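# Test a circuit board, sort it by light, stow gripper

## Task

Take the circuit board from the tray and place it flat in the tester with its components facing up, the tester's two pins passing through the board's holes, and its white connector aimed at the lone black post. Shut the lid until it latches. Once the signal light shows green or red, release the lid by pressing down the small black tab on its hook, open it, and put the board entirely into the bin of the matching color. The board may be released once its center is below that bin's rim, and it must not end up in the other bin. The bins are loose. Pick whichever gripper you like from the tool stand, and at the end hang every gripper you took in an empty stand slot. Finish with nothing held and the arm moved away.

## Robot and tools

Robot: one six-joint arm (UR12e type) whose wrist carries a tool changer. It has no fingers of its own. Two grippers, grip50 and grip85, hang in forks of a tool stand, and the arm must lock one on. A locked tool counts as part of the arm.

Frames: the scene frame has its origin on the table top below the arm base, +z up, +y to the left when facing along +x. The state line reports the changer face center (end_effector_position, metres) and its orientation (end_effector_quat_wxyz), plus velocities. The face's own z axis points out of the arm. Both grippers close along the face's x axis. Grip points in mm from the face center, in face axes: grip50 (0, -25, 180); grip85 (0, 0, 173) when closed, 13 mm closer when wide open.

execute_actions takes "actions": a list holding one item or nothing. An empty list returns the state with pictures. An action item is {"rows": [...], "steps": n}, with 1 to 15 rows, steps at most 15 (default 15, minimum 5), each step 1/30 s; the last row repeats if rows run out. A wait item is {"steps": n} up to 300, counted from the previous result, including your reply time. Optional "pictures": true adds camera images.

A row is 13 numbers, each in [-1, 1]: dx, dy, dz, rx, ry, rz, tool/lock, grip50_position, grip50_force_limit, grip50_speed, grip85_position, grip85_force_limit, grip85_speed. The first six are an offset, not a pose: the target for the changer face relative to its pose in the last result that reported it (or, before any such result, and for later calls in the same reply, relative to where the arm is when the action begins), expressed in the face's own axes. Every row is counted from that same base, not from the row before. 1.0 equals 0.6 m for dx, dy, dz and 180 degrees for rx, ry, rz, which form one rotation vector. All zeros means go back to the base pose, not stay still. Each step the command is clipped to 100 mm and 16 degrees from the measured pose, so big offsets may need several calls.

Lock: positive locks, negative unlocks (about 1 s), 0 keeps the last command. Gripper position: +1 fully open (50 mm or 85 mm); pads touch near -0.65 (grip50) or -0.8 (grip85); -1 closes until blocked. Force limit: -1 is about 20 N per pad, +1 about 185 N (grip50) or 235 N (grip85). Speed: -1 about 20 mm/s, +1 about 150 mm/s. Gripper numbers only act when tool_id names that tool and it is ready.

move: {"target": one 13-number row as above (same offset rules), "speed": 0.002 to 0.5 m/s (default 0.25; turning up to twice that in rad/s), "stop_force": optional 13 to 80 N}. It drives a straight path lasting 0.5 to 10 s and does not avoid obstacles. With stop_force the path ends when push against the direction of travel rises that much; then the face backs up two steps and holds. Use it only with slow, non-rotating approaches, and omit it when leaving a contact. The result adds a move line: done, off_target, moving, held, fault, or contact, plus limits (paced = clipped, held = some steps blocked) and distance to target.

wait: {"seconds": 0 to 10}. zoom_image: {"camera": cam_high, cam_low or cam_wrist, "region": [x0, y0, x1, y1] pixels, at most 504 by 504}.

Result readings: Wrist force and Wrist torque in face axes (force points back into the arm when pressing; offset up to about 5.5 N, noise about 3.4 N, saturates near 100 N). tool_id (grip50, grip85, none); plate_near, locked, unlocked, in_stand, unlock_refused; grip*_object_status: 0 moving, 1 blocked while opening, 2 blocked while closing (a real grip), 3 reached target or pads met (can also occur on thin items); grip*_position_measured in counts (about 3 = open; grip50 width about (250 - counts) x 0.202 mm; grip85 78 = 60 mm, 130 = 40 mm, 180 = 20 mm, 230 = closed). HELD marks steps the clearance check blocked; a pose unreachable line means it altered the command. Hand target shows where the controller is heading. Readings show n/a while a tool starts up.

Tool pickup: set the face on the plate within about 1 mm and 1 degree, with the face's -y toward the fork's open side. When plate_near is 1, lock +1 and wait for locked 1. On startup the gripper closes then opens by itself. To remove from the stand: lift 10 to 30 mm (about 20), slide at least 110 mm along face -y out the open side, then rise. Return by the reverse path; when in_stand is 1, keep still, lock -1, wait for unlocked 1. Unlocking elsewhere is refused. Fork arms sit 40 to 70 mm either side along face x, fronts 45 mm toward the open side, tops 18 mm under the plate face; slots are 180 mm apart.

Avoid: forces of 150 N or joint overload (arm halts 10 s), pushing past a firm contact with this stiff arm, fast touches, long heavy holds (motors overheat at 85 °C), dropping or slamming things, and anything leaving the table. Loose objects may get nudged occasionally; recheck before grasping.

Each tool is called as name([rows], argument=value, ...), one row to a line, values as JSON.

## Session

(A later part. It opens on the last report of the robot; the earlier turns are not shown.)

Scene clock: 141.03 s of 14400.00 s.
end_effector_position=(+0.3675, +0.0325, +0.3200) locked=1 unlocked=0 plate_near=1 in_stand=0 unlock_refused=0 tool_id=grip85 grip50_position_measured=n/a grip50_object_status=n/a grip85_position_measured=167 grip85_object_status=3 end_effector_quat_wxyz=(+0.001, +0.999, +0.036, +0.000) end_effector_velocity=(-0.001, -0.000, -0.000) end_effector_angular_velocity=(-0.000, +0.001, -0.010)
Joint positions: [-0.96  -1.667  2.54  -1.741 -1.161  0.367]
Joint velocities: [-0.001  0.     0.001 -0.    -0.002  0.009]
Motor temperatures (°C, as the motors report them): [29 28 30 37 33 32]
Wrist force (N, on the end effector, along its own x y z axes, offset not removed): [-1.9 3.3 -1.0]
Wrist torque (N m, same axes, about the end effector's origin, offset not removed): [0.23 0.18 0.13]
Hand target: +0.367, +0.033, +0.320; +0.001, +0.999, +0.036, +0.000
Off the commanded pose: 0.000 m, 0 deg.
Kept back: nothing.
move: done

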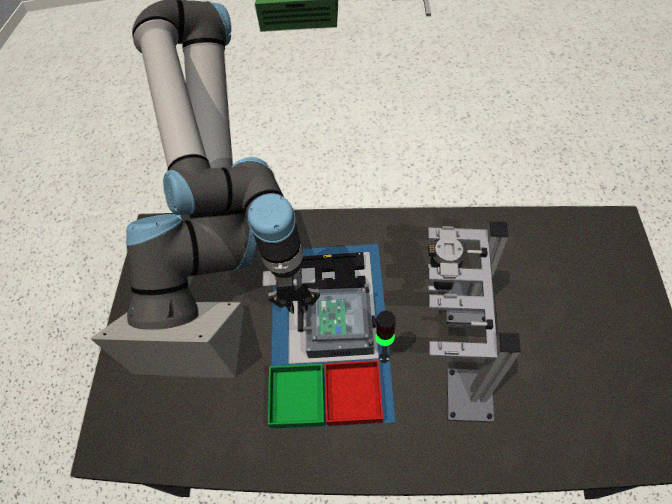

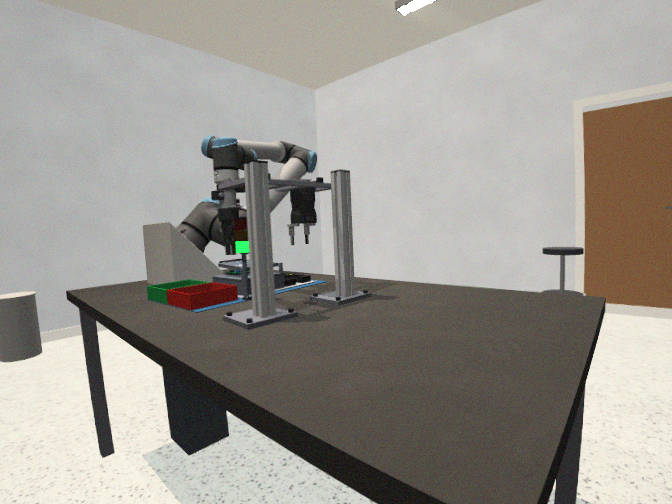

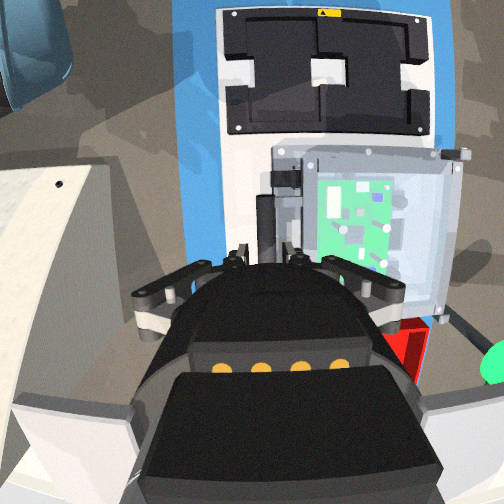

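move(target=[0,0,0.06,0,0,0,0,0,0,0,-0.3,0,0], speed=0.01, stop_force=15)

Scene clock: 145.10 s of 14400.00 s.
end_effector_position=(+0.3675, +0.0325, +0.2842) locked=1 unlocked=0 plate_near=1 in_stand=0 unlock_refused=0 tool_id=grip85 grip50_position_measured=n/a grip50_object_status=n/a grip85_position_measured=167 grip85_object_status=3 end_effector_quat_wxyz=(+0.001, +0.999, +0.036, +0.000) end_effector_velocity=(+0.000, -0.000, -0.002) end_effector_angular_velocity=(-0.000, -0.000, -0.001)
Joint positions: [-0.922 -1.633  2.586 -1.834 -1.137  0.399]
Joint velocities: [ 0.002  0.002  0.002 -0.005  0.001  0.003]
Motor temperatures (°C, as the motors report them): [29 28 30 37 33 32]
Wrist force (N, on the end effector, along its own x y z axes, offset not removed): [0.0 -3.3 2.2]
Wrist torque (N m, same axes, about the end effector's origin, offset not removed): [-0.24 0.07 0.10]
Hand target: +0.368, +0.033, +0.284; +0.001, +0.999, +0.036, +0.000
Off the commanded pose: 0.000 m, 0 deg.
Kept back: nothing.
move: done

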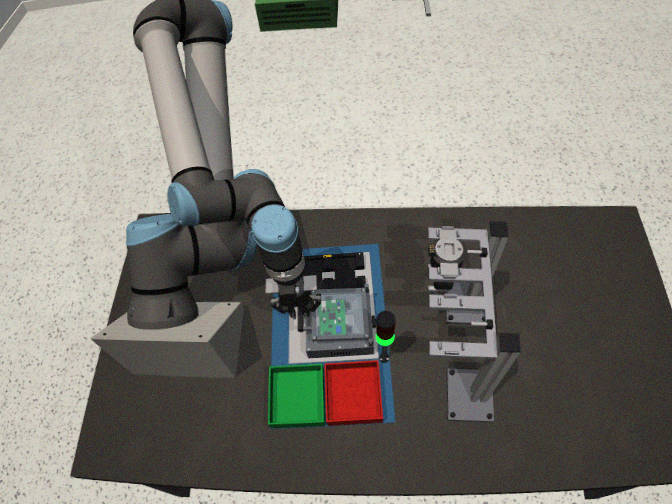

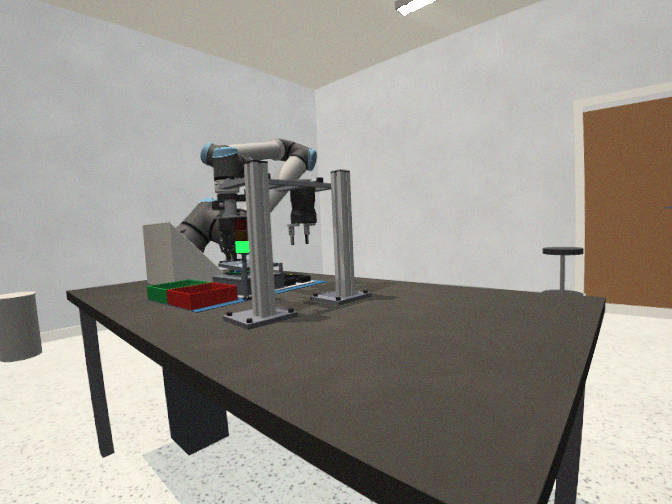

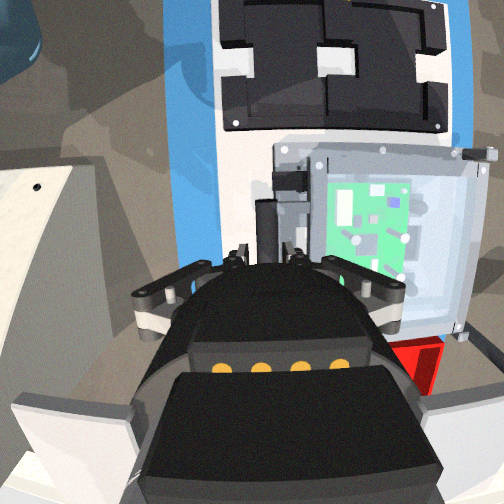

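move(target=[0,0,0,0,0,0,0,0,0,0,-1,-1,-0.5])

move(target=[0.005,0,-0.05,0,0,0,0,0,0,0,-1,-1,-0.5], speed=0.015)

Scene clock: 146.10 s of 14400.00 s.
end_effector_position=(+0.3676, +0.0325, +0.2842) locked=1 unlocked=0 plate_near=1 in_stand=0 unlock_refused=0 tool_id=grip85 grip50_position_measured=n/a grip50_object_status=n/a grip85_position_measured=190 grip85_object_status=2 end_effector_quat_wxyz=(+0.001, +0.999, +0.036, +0.000) end_effector_velocity=(-0.000, +0.000, +0.000) end_effector_angular_velocity=(-0.000, +0.000, -0.001)
Joint positions: [-0.922 -1.633  2.586 -1.834 -1.137  0.399]
Joint velocities: [-0.    -0.     0.     0.    -0.001  0.001]
Motor temperatures (°C, as the motors report them): [29 28 30 37 33 32]
Wrist force (N, on the end effector, along its own x y z axes, offset not removed): [45.4 -3.0 10.5]
Wrist torque (N m, same axes, about the end effector's origin, offset not removed): [0.06 6.80 0.19]
Hand target: +0.368, +0.033, +0.284; +0.001, +0.999, +0.036, +0.000
Off the commanded pose: 0.000 m, 0 deg.
Kept back: nothing.
move: done

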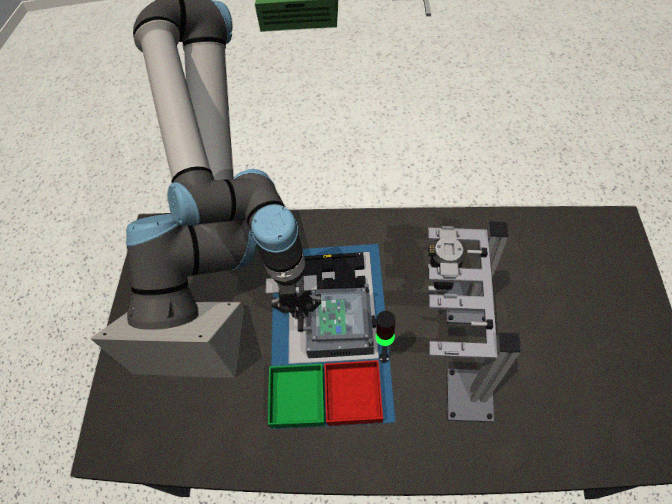

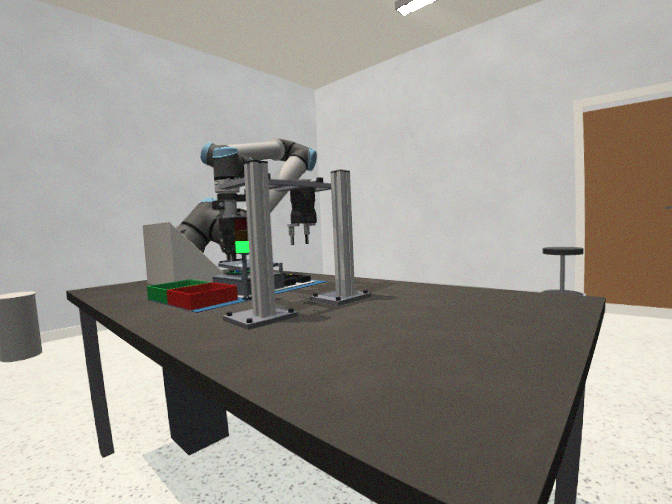

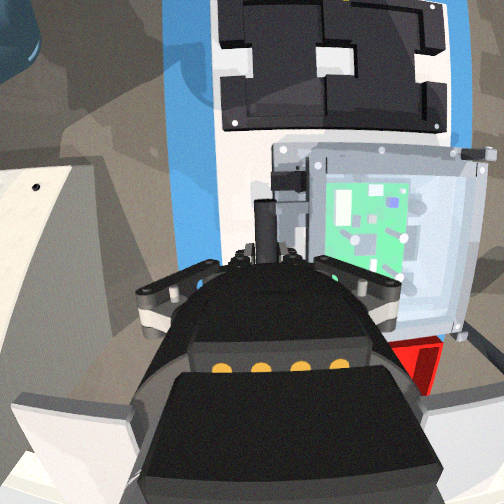

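Scene clock: 148.37 s of 14400.00 s.
end_effector_position=(+0.3706, +0.0327, +0.3140) locked=1 unlocked=0 plate_near=1 in_stand=0 unlock_refused=0 tool_id=grip85 grip50_position_measured=n/a grip50_object_status=n/a grip85_position_measured=190 grip85_object_status=2 end_effector_quat_wxyz=(+0.001, +0.999, +0.036, +0.000) end_effector_velocity=(-0.000, -0.000, +0.002) end_effector_angular_velocity=(-0.000, +0.001, -0.000)
Joint positions: [-0.947 -1.657  2.544 -1.759 -1.152  0.377]
Joint velocities: [-0.002 -0.001 -0.002  0.005 -0.002 -0.001]
Motor temperatures (°C, as the motors report them): [29 28 30 37 33 32]
Wrist force (N, on the end effector, along its own x y z axes, offset not removed): [100.0 3.3 32.9]
Wrist torque (N m, same axes, about the end effector's origin, offset not removed): [-1.33 2.95 0.45]
Hand target: +0.371, +0.033, +0.314; +0.001, +0.999, +0.036, +0.000
Off the commanded pose: 0.000 m, 0 deg.
Kept back: nothing.
move: done

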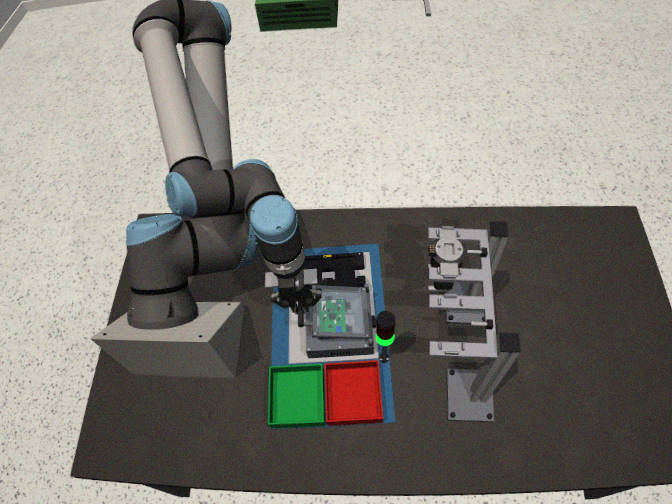

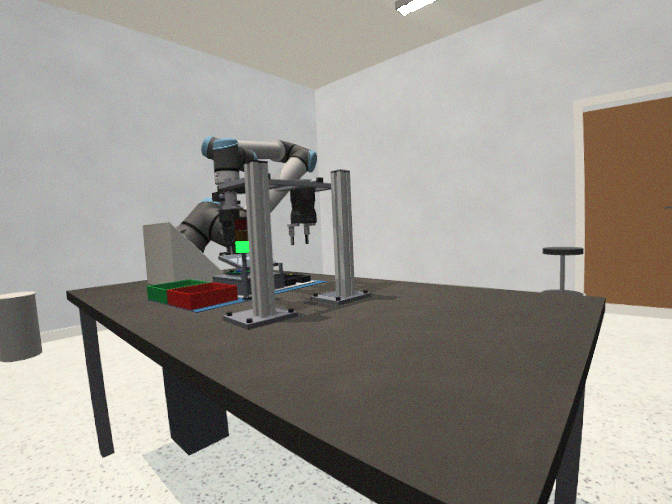

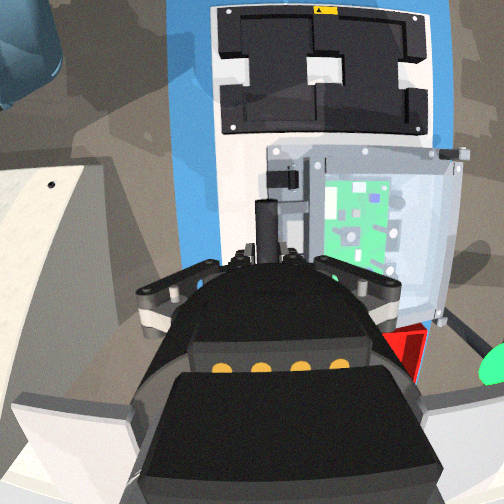

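Lid lifts but high force; release to cage.

move(target=[0.005,0,0,0,0,0,0,0,0,0,-0.3,-1,0], speed=0.02)

Scene clock: 149.30 s of 14400.00 s.
end_effector_position=(+0.3735, +0.0330, +0.3140) locked=1 unlocked=0 plate_near=1 in_stand=0 unlock_refused=0 tool_id=grip85 grip50_position_measured=n/a grip50_object_status=n/a grip85_position_measured=167 grip85_object_status=3 end_effector_quat_wxyz=(+0.001, +0.999, +0.036, +0.000) end_effector_velocity=(+0.001, +0.000, -0.000) end_effector_angular_velocity=(-0.000, +0.000, -0.001)
Joint positions: [-0.941 -1.653  2.541 -1.762 -1.148  0.383]
Joint velocities: [ 0.002  0.002 -0.001 -0.001  0.001  0.003]
Motor temperatures (°C, as the motors report them): [29 28 30 37 33 32]
Wrist force (N, on the end effector, along its own x y z axes, offset not removed): [-2.9 -1.7 2.9]
Wrist torque (N m, same axes, about the end effector's origin, offset not removed): [-0.27 0.13 0.08]
Hand target: +0.374, +0.033, +0.314; +0.001, +0.999, +0.036, +0.000
Off the commanded pose: 0.000 m, 0 deg.
Kept back: nothing.
move: done

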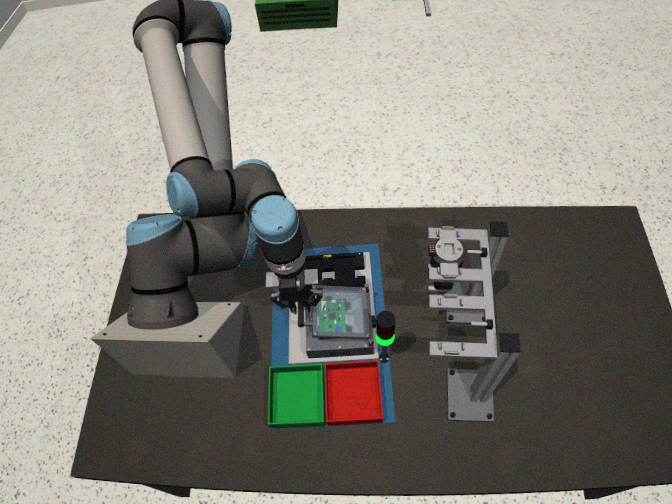

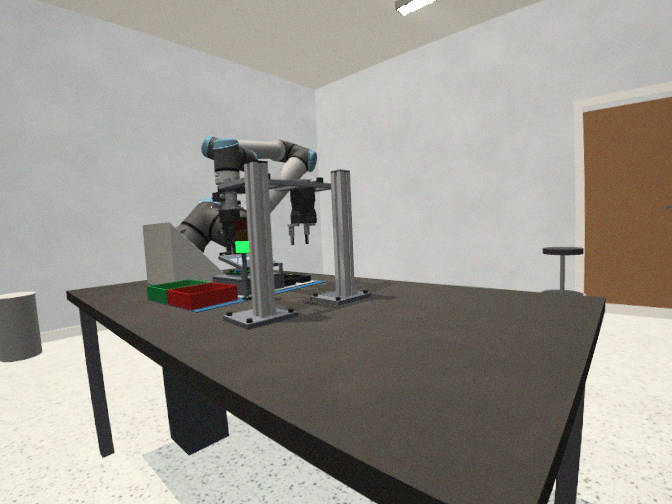

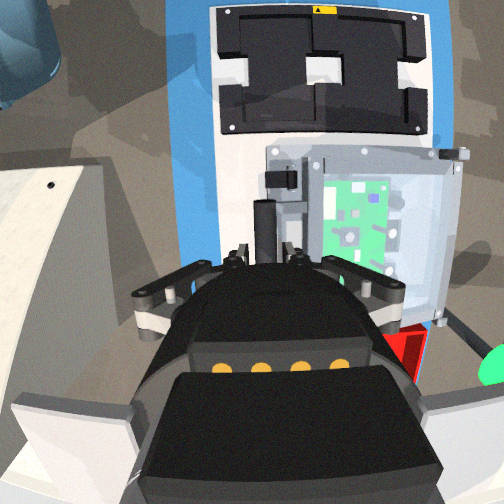

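move(target=[-0.1425,0,0.0382,0,0.1667,0,0,0,0,0,-0.3,-1,0], speed=0.04)

Scene clock: 156.33 s of 14400.00 s.
end_effector_position=(+0.2923, +0.0271, +0.2920) locked=1 unlocked=0 plate_near=1 in_stand=0 unlock_refused=0 tool_id=grip85 grip50_position_measured=n/a grip50_object_status=n/a grip85_position_measured=167 grip85_object_status=3 end_effector_quat_wxyz=(-0.009, +0.968, +0.035, +0.248) end_effector_velocity=(+0.000, -0.000, +0.001) end_effector_angular_velocity=(-0.001, -0.002, -0.000)
Joint positions: [-1.421 -1.944  2.812 -1.657 -0.977  0.022]
Joint velocities: [-0.    -0.    -0.    -0.     0.002  0.   ]
Motor temperatures (°C, as the motors report them): [29 28 30 37 33 32]
Wrist force (N, on the end effector, along its own x y z axes, offset not removed): [-1.8 1.5 -4.4]
Wrist torque (N m, same axes, about the end effector's origin, offset not removed): [0.06 0.15 0.01]
Hand target: +0.292, +0.027, +0.292; -0.009, +0.968, +0.035, +0.248
Off the commanded pose: 0.004 m, 1 deg.
Kept back: nothing.
move: held; limits=held; held on 11 of 203 steps, including the last
pose unreachable: on one or more control steps of this call an arm could not follow its commanded pose, so it was not sent that pose on those steps. On the call's last step it was still not sent that pose. It may still have moved: this result reports where it is.
cause: the commanded pose would bring two parts of the arm too close to each other (joints 3 (elbow) to 6 (wrist 3) lie between them).

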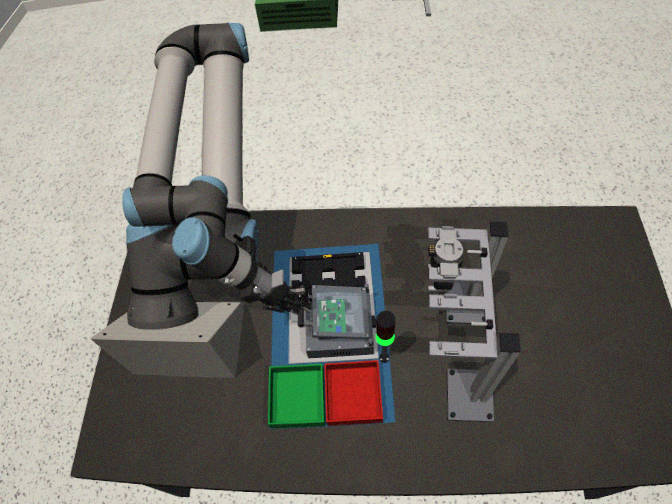

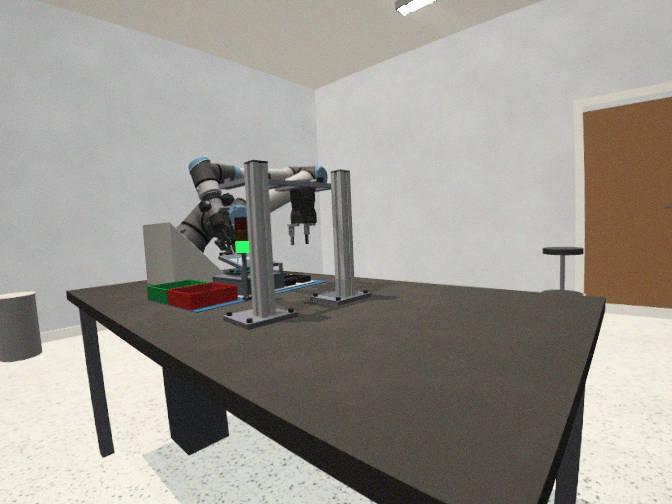

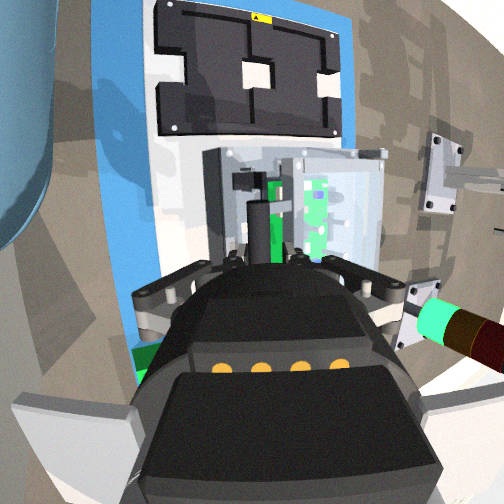

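move(target=[0.068,0,-0.052,0,0,0,0,0,0,0,-0.3,-1,0], speed=0.03)

move(target=[0.073,0,-0.034,0,0,0,0,0,0,0,-0.3,-1,0], speed=0.03)

Scene clock: 161.13 s of 14400.00 s.
end_effector_position=(+0.3128, +0.0286, +0.3388) locked=1 unlocked=0 plate_near=1 in_stand=0 unlock_refused=0 tool_id=grip85 grip50_position_measured=n/a grip50_object_status=n/a grip85_position_measured=167 grip85_object_status=3 end_effector_quat_wxyz=(-0.009, +0.968, +0.035, +0.248) end_effector_velocity=(+0.001, +0.000, +0.002) end_effector_angular_velocity=(+0.000, +0.002, -0.000)
Joint positions: [-1.362 -1.917  2.719 -1.621 -0.935  0.075]
Joint velocities: [ 0.003  0.001 -0.004  0.002 -0.     0.003]
Motor temperatures (°C, as the motors report them): [29 28 30 37 33 32]
Wrist force (N, on the end effector, along its own x y z axes, offset not removed): [-9.6 4.8 -2.3]
Wrist torque (N m, same axes, about the end effector's origin, offset not removed): [-1.06 -0.58 0.02]
Hand target: +0.313, +0.029, +0.339; -0.009, +0.968, +0.035, +0.248
Off the commanded pose: 0.000 m, 0 deg.
Kept back: nothing.
move: done

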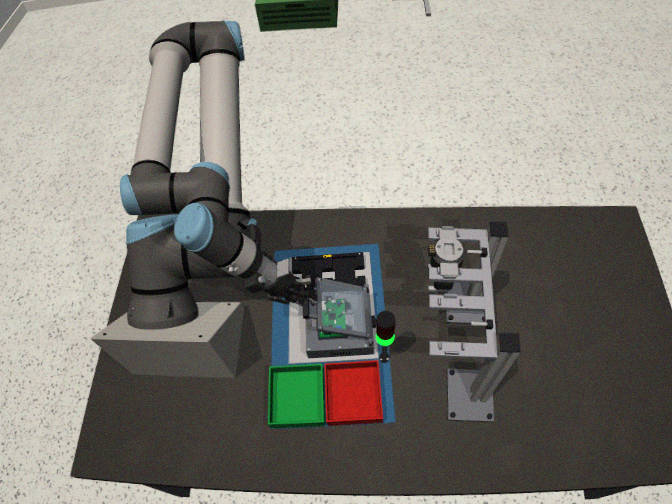

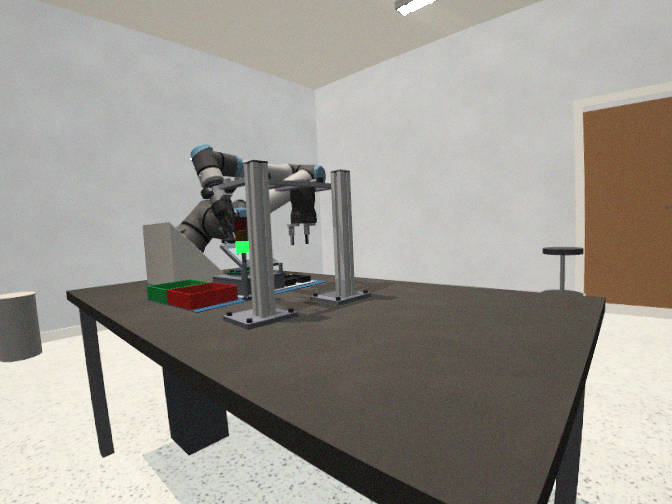

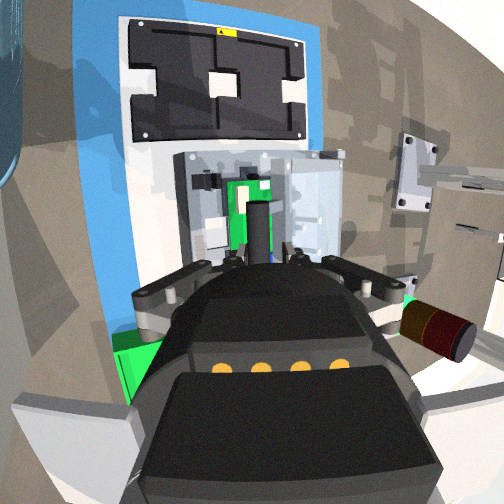

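Scene clock: 163.07 s of 14400.00 s.
end_effector_position=(+0.3412, +0.0307, +0.3776) locked=1 unlocked=0 plate_near=1 in_stand=0 unlock_refused=0 tool_id=grip85 grip50_position_measured=n/a grip50_object_status=n/a grip85_position_measured=167 grip85_object_status=3 end_effector_quat_wxyz=(-0.009, +0.968, +0.035, +0.248) end_effector_velocity=(+0.001, +0.000, +0.001) end_effector_angular_velocity=(-0.000, +0.001, +0.001)
Joint positions: [-1.289 -1.874  2.636 -1.623 -0.887  0.143]
Joint velocities: [ 0.003  0.002 -0.003 -0.     0.001  0.002]
Motor temperatures (°C, as the motors report them): [29 28 30 37 33 32]
Wrist force (N, on the end effector, along its own x y z axes, offset not removed): [-6.2 1.6 1.9]
Wrist torque (N m, same axes, about the end effector's origin, offset not removed): [-0.19 -0.44 0.02]
Hand target: +0.341, +0.031, +0.378; -0.009, +0.968, +0.035, +0.248
Off the commanded pose: 0.000 m, 0 deg.
Kept back: nothing.
move: done

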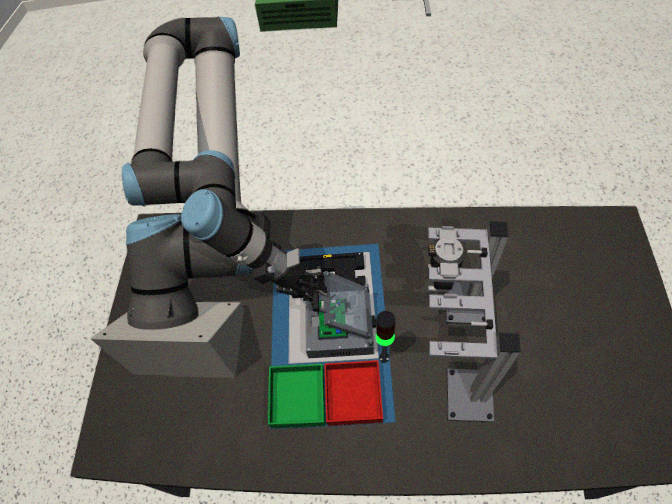

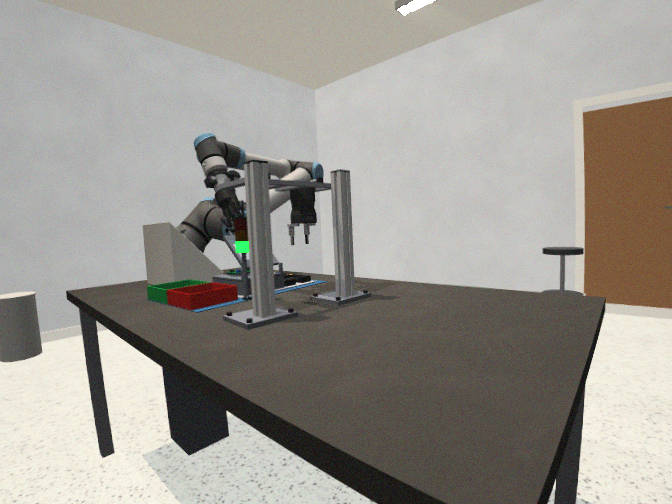

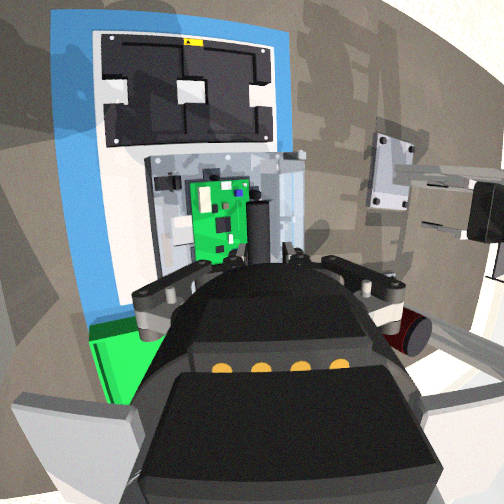

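move(target=[0.079,0,-0.0145,0,0,0,0,0,0,0,-0.3,-1,0], speed=0.03)

move(target=[0.080,0,0.0065,0,0,0,0,0,0,0,-0.3,-1,0], speed=0.03)

move(target=[0.092,0,0.036,0,0,0,0,0,0,0,-0.3,-1,0], speed=0.03, stop_force=30)

Scene clock: 165.23 s of 14400.00 s.
end_effector_position=(+0.3783, +0.0334, +0.4079) locked=1 unlocked=0 plate_near=1 in_stand=0 unlock_refused=0 tool_id=grip85 grip50_position_measured=n/a grip50_object_status=n/a grip85_position_measured=167 grip85_object_status=3 end_effector_quat_wxyz=(-0.009, +0.968, +0.035, +0.248) end_effector_velocity=(+0.001, +0.000, +0.001) end_effector_angular_velocity=(+0.000, +0.000, -0.001)
Joint positions: [-1.203 -1.819  2.56  -1.66  -0.833  0.231]
Joint velocities: [ 0.003  0.002 -0.002 -0.002  0.001  0.005]
Motor temperatures (°C, as the motors report them): [29 28 30 37 33 32]
Wrist force (N, on the end effector, along its own x y z axes, offset not removed): [-5.7 -1.6 3.5]
Wrist torque (N m, same axes, about the end effector's origin, offset not removed): [-0.24 -0.42 0.12]
Hand target: +0.378, +0.033, +0.408; -0.009, +0.968, +0.035, +0.248
Off the commanded pose: 0.000 m, 0 deg.
Kept back: nothing.
move: done

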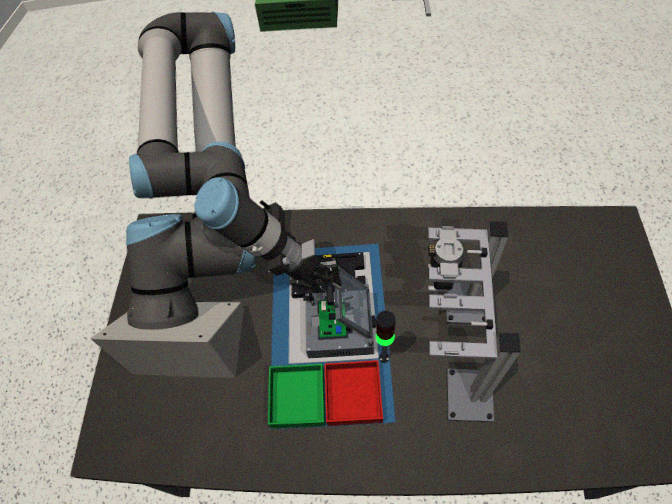

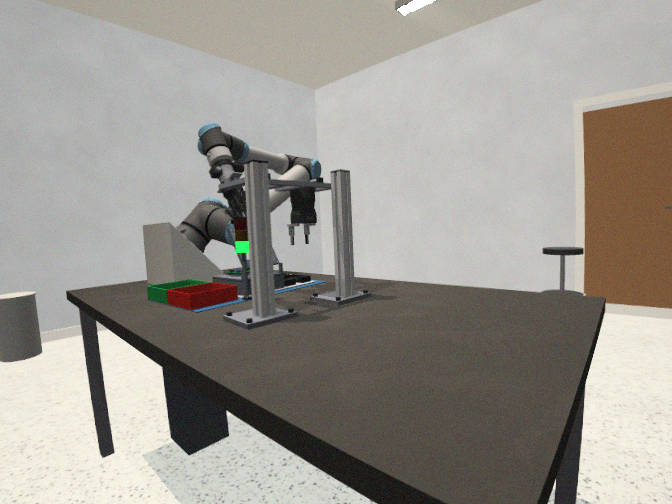

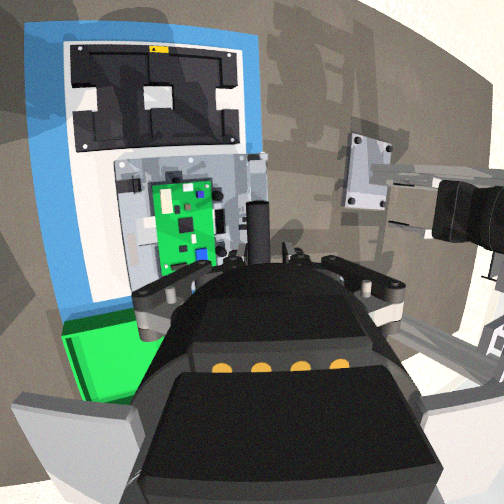

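Scene clock: 167.17 s of 14400.00 s.
end_effector_position=(+0.4220, +0.0366, +0.4275) locked=1 unlocked=0 plate_near=1 in_stand=0 unlock_refused=0 tool_id=grip85 grip50_position_measured=n/a grip50_object_status=n/a grip85_position_measured=167 grip85_object_status=3 end_effector_quat_wxyz=(-0.009, +0.968, +0.035, +0.248) end_effector_velocity=(+0.002, +0.000, +0.001) end_effector_angular_velocity=(+0.001, -0.000, -0.000)
Joint positions: [-1.111 -1.755  2.495 -1.731 -0.78   0.336]
Joint velocities: [ 0.003  0.003 -0.002 -0.003  0.002  0.004]
Motor temperatures (°C, as the motors report them): [29 28 30 37 33 32]
Wrist force (N, on the end effector, along its own x y z axes, offset not removed): [-4.1 -1.7 3.2]
Wrist torque (N m, same axes, about the end effector's origin, offset not removed): [0.03 -0.64 0.21]
Hand target: +0.422, +0.037, +0.428; -0.009, +0.968, +0.035, +0.248
Off the commanded pose: 0.000 m, 0 deg.
Kept back: nothing.
move: done

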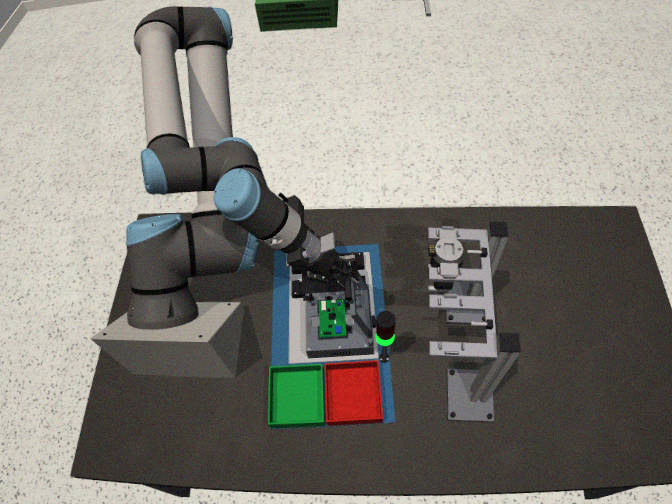

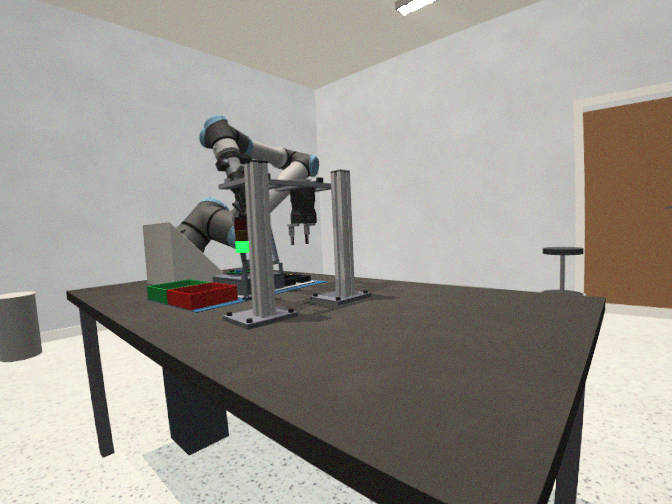

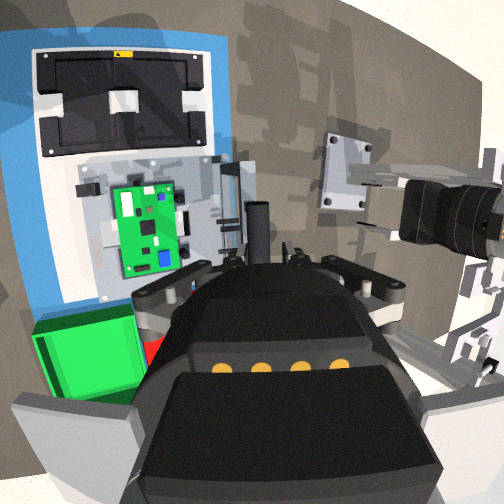

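Scene clock: 169.47 s of 14400.00 s.
end_effector_position=(+0.4805, +0.0409, +0.4350) locked=1 unlocked=0 plate_near=1 in_stand=0 unlock_refused=0 tool_id=grip85 grip50_position_measured=n/a grip50_object_status=n/a grip85_position_measured=167 grip85_object_status=3 end_effector_quat_wxyz=(-0.009, +0.968, +0.035, +0.248) end_effector_velocity=(+0.002, +0.000, +0.000) end_effector_angular_velocity=(+0.001, -0.000, -0.000)
Joint positions: [-0.996 -1.667  2.431 -1.863 -0.722  0.482]
Joint velocities: [ 0.003  0.003 -0.002 -0.004  0.002  0.005]
Motor temperatures (°C, as the motors report them): [29 28 30 37 33 32]
Wrist force (N, on the end effector, along its own x y z axes, offset not removed): [-7.0 -5.9 1.0]
Wrist torque (N m, same axes, about the end effector's origin, offset not removed): [-0.30 -0.55 0.08]
Hand target: +0.481, +0.041, +0.435; -0.009, +0.968, +0.035, +0.248
Off the commanded pose: 0.000 m, 0 deg.
Kept back: nothing.
move: done

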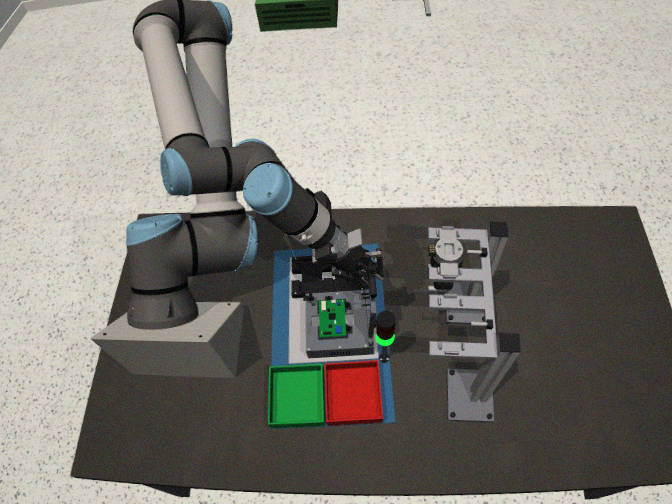

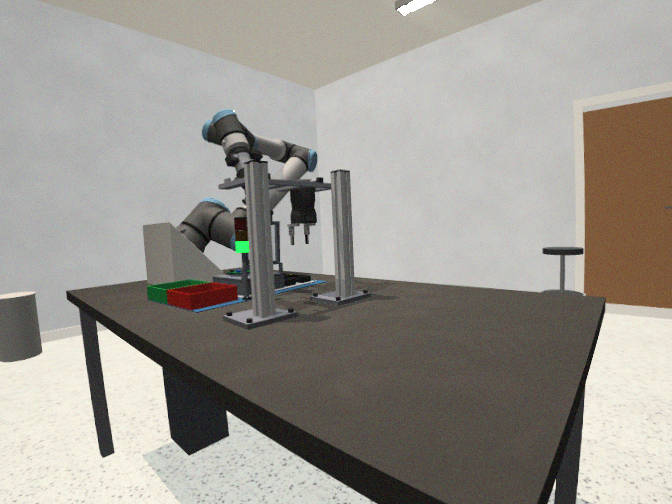

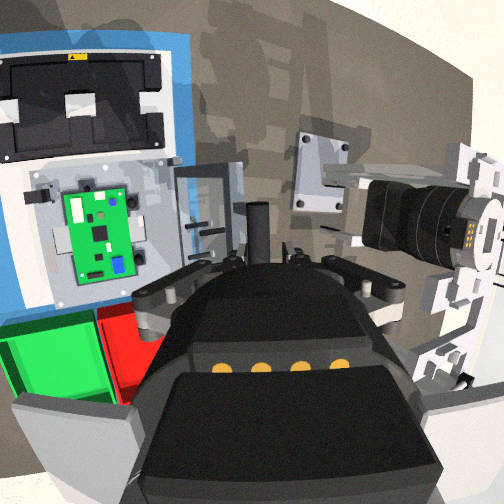

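Open. Retract along the fingers, then untilt.

move(target=[-0.006,0,-0.09,0,0,0,0,0,0,0,-0.3,-1,0], speed=0.06)

move(target=[0,0,0,0,-0.1597,0,0,0,0,0,1,-0.5,0.5], speed=0.15)

Scene clock: 171.00 s of 14400.00 s.
end_effector_position=(+0.4515, +0.0388, +0.4805) locked=1 unlocked=0 plate_near=1 in_stand=0 unlock_refused=0 tool_id=grip85 grip50_position_measured=n/a grip50_object_status=n/a grip85_position_measured=167 grip85_object_status=3 end_effector_quat_wxyz=(-0.009, +0.968, +0.035, +0.248) end_effector_velocity=(-0.001, -0.000, +0.002) end_effector_angular_velocity=(-0.001, +0.001, +0.001)
Joint positions: [-1.087 -1.721  2.385 -1.676 -0.767  0.365]
Joint velocities: [-0.003 -0.001 -0.002  0.006 -0.002 -0.005]
Motor temperatures (°C, as the motors report them): [29 28 30 37 33 32]
Wrist force (N, on the end effector, along its own x y z axes, offset not removed): [-3.5 -2.5 5.2]
Wrist torque (N m, same axes, about the end effector's origin, offset not removed): [-0.25 0.16 0.02]
Hand target: +0.451, +0.039, +0.481; -0.009, +0.968, +0.035, +0.248
Off the commanded pose: 0.000 m, 0 deg.
Kept back: nothing.
move: done

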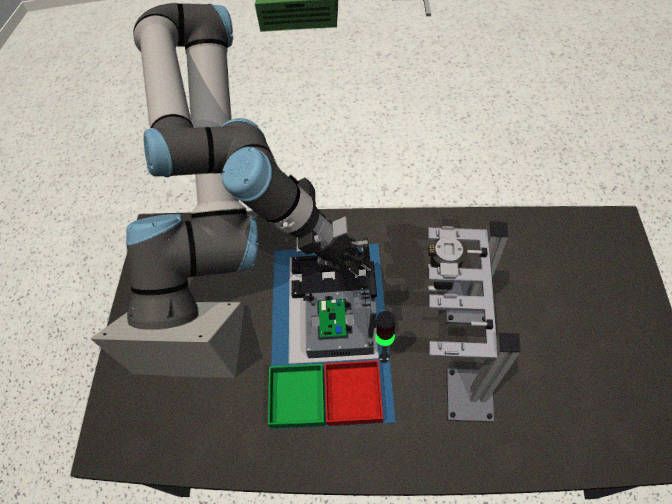

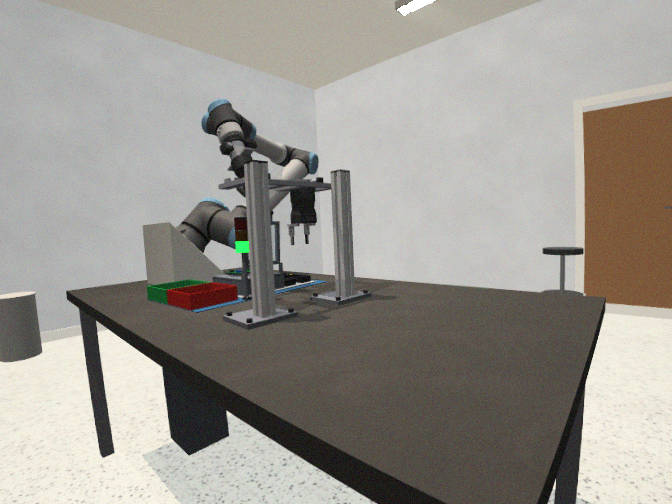

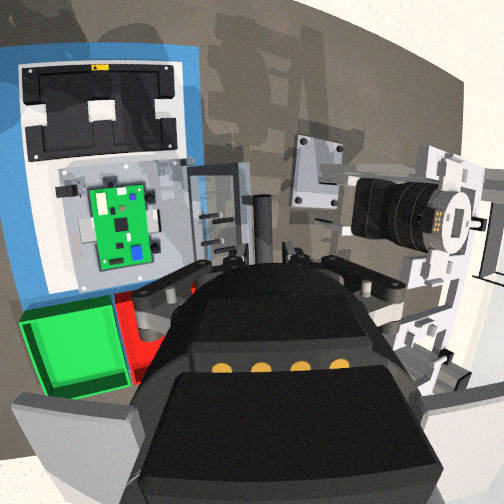

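Scene clock: 173.07 s of 14400.00 s.
end_effector_position=(+0.4515, +0.0387, +0.4805) locked=1 unlocked=0 plate_near=1 in_stand=0 unlock_refused=0 tool_id=grip85 grip50_position_measured=n/a grip50_object_status=n/a grip85_position_measured=3 grip85_object_status=3 end_effector_quat_wxyz=(+0.001, +0.999, +0.036, +0.000) end_effector_velocity=(+0.000, +0.000, +0.000) end_effector_angular_velocity=(-0.001, +0.009, -0.001)
Joint positions: [-0.945 -1.606  2.209 -1.477 -1.151  0.38 ]
Joint velocities: [ 0.003  0.002 -0.003  0.004 -0.007  0.002]
Motor temperatures (°C, as the motors report them): [29 28 30 37 33 32]
Wrist force (N, on the end effector, along its own x y z axes, offset not removed): [-2.3 0.0 0.6]
Wrist torque (N m, same axes, about the end effector's origin, offset not removed): [-0.23 0.20 0.21]
Hand target: +0.452, +0.039, +0.481; +0.001, +0.999, +0.036, -0.000
Off the commanded pose: 0.000 m, 0 deg.
Kept back: nothing.
move: done

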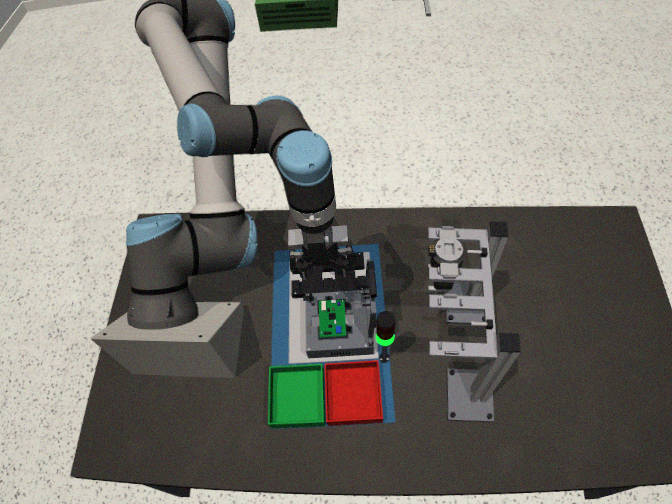

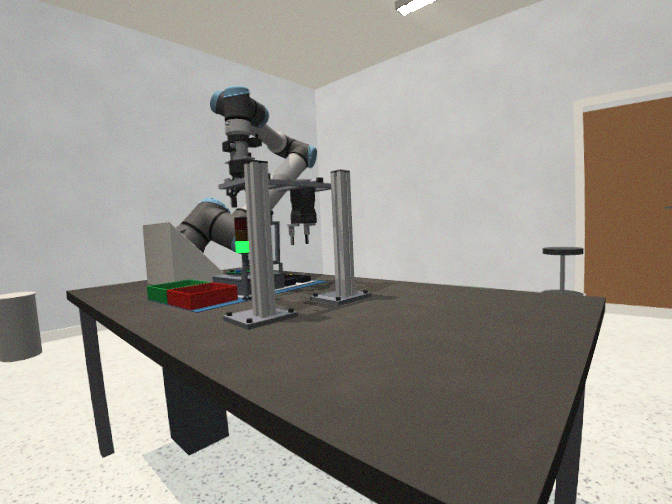

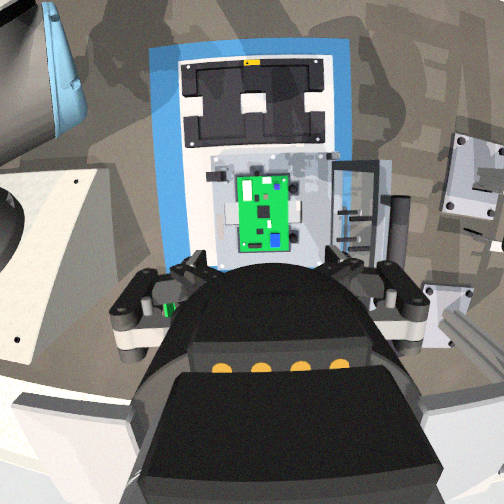

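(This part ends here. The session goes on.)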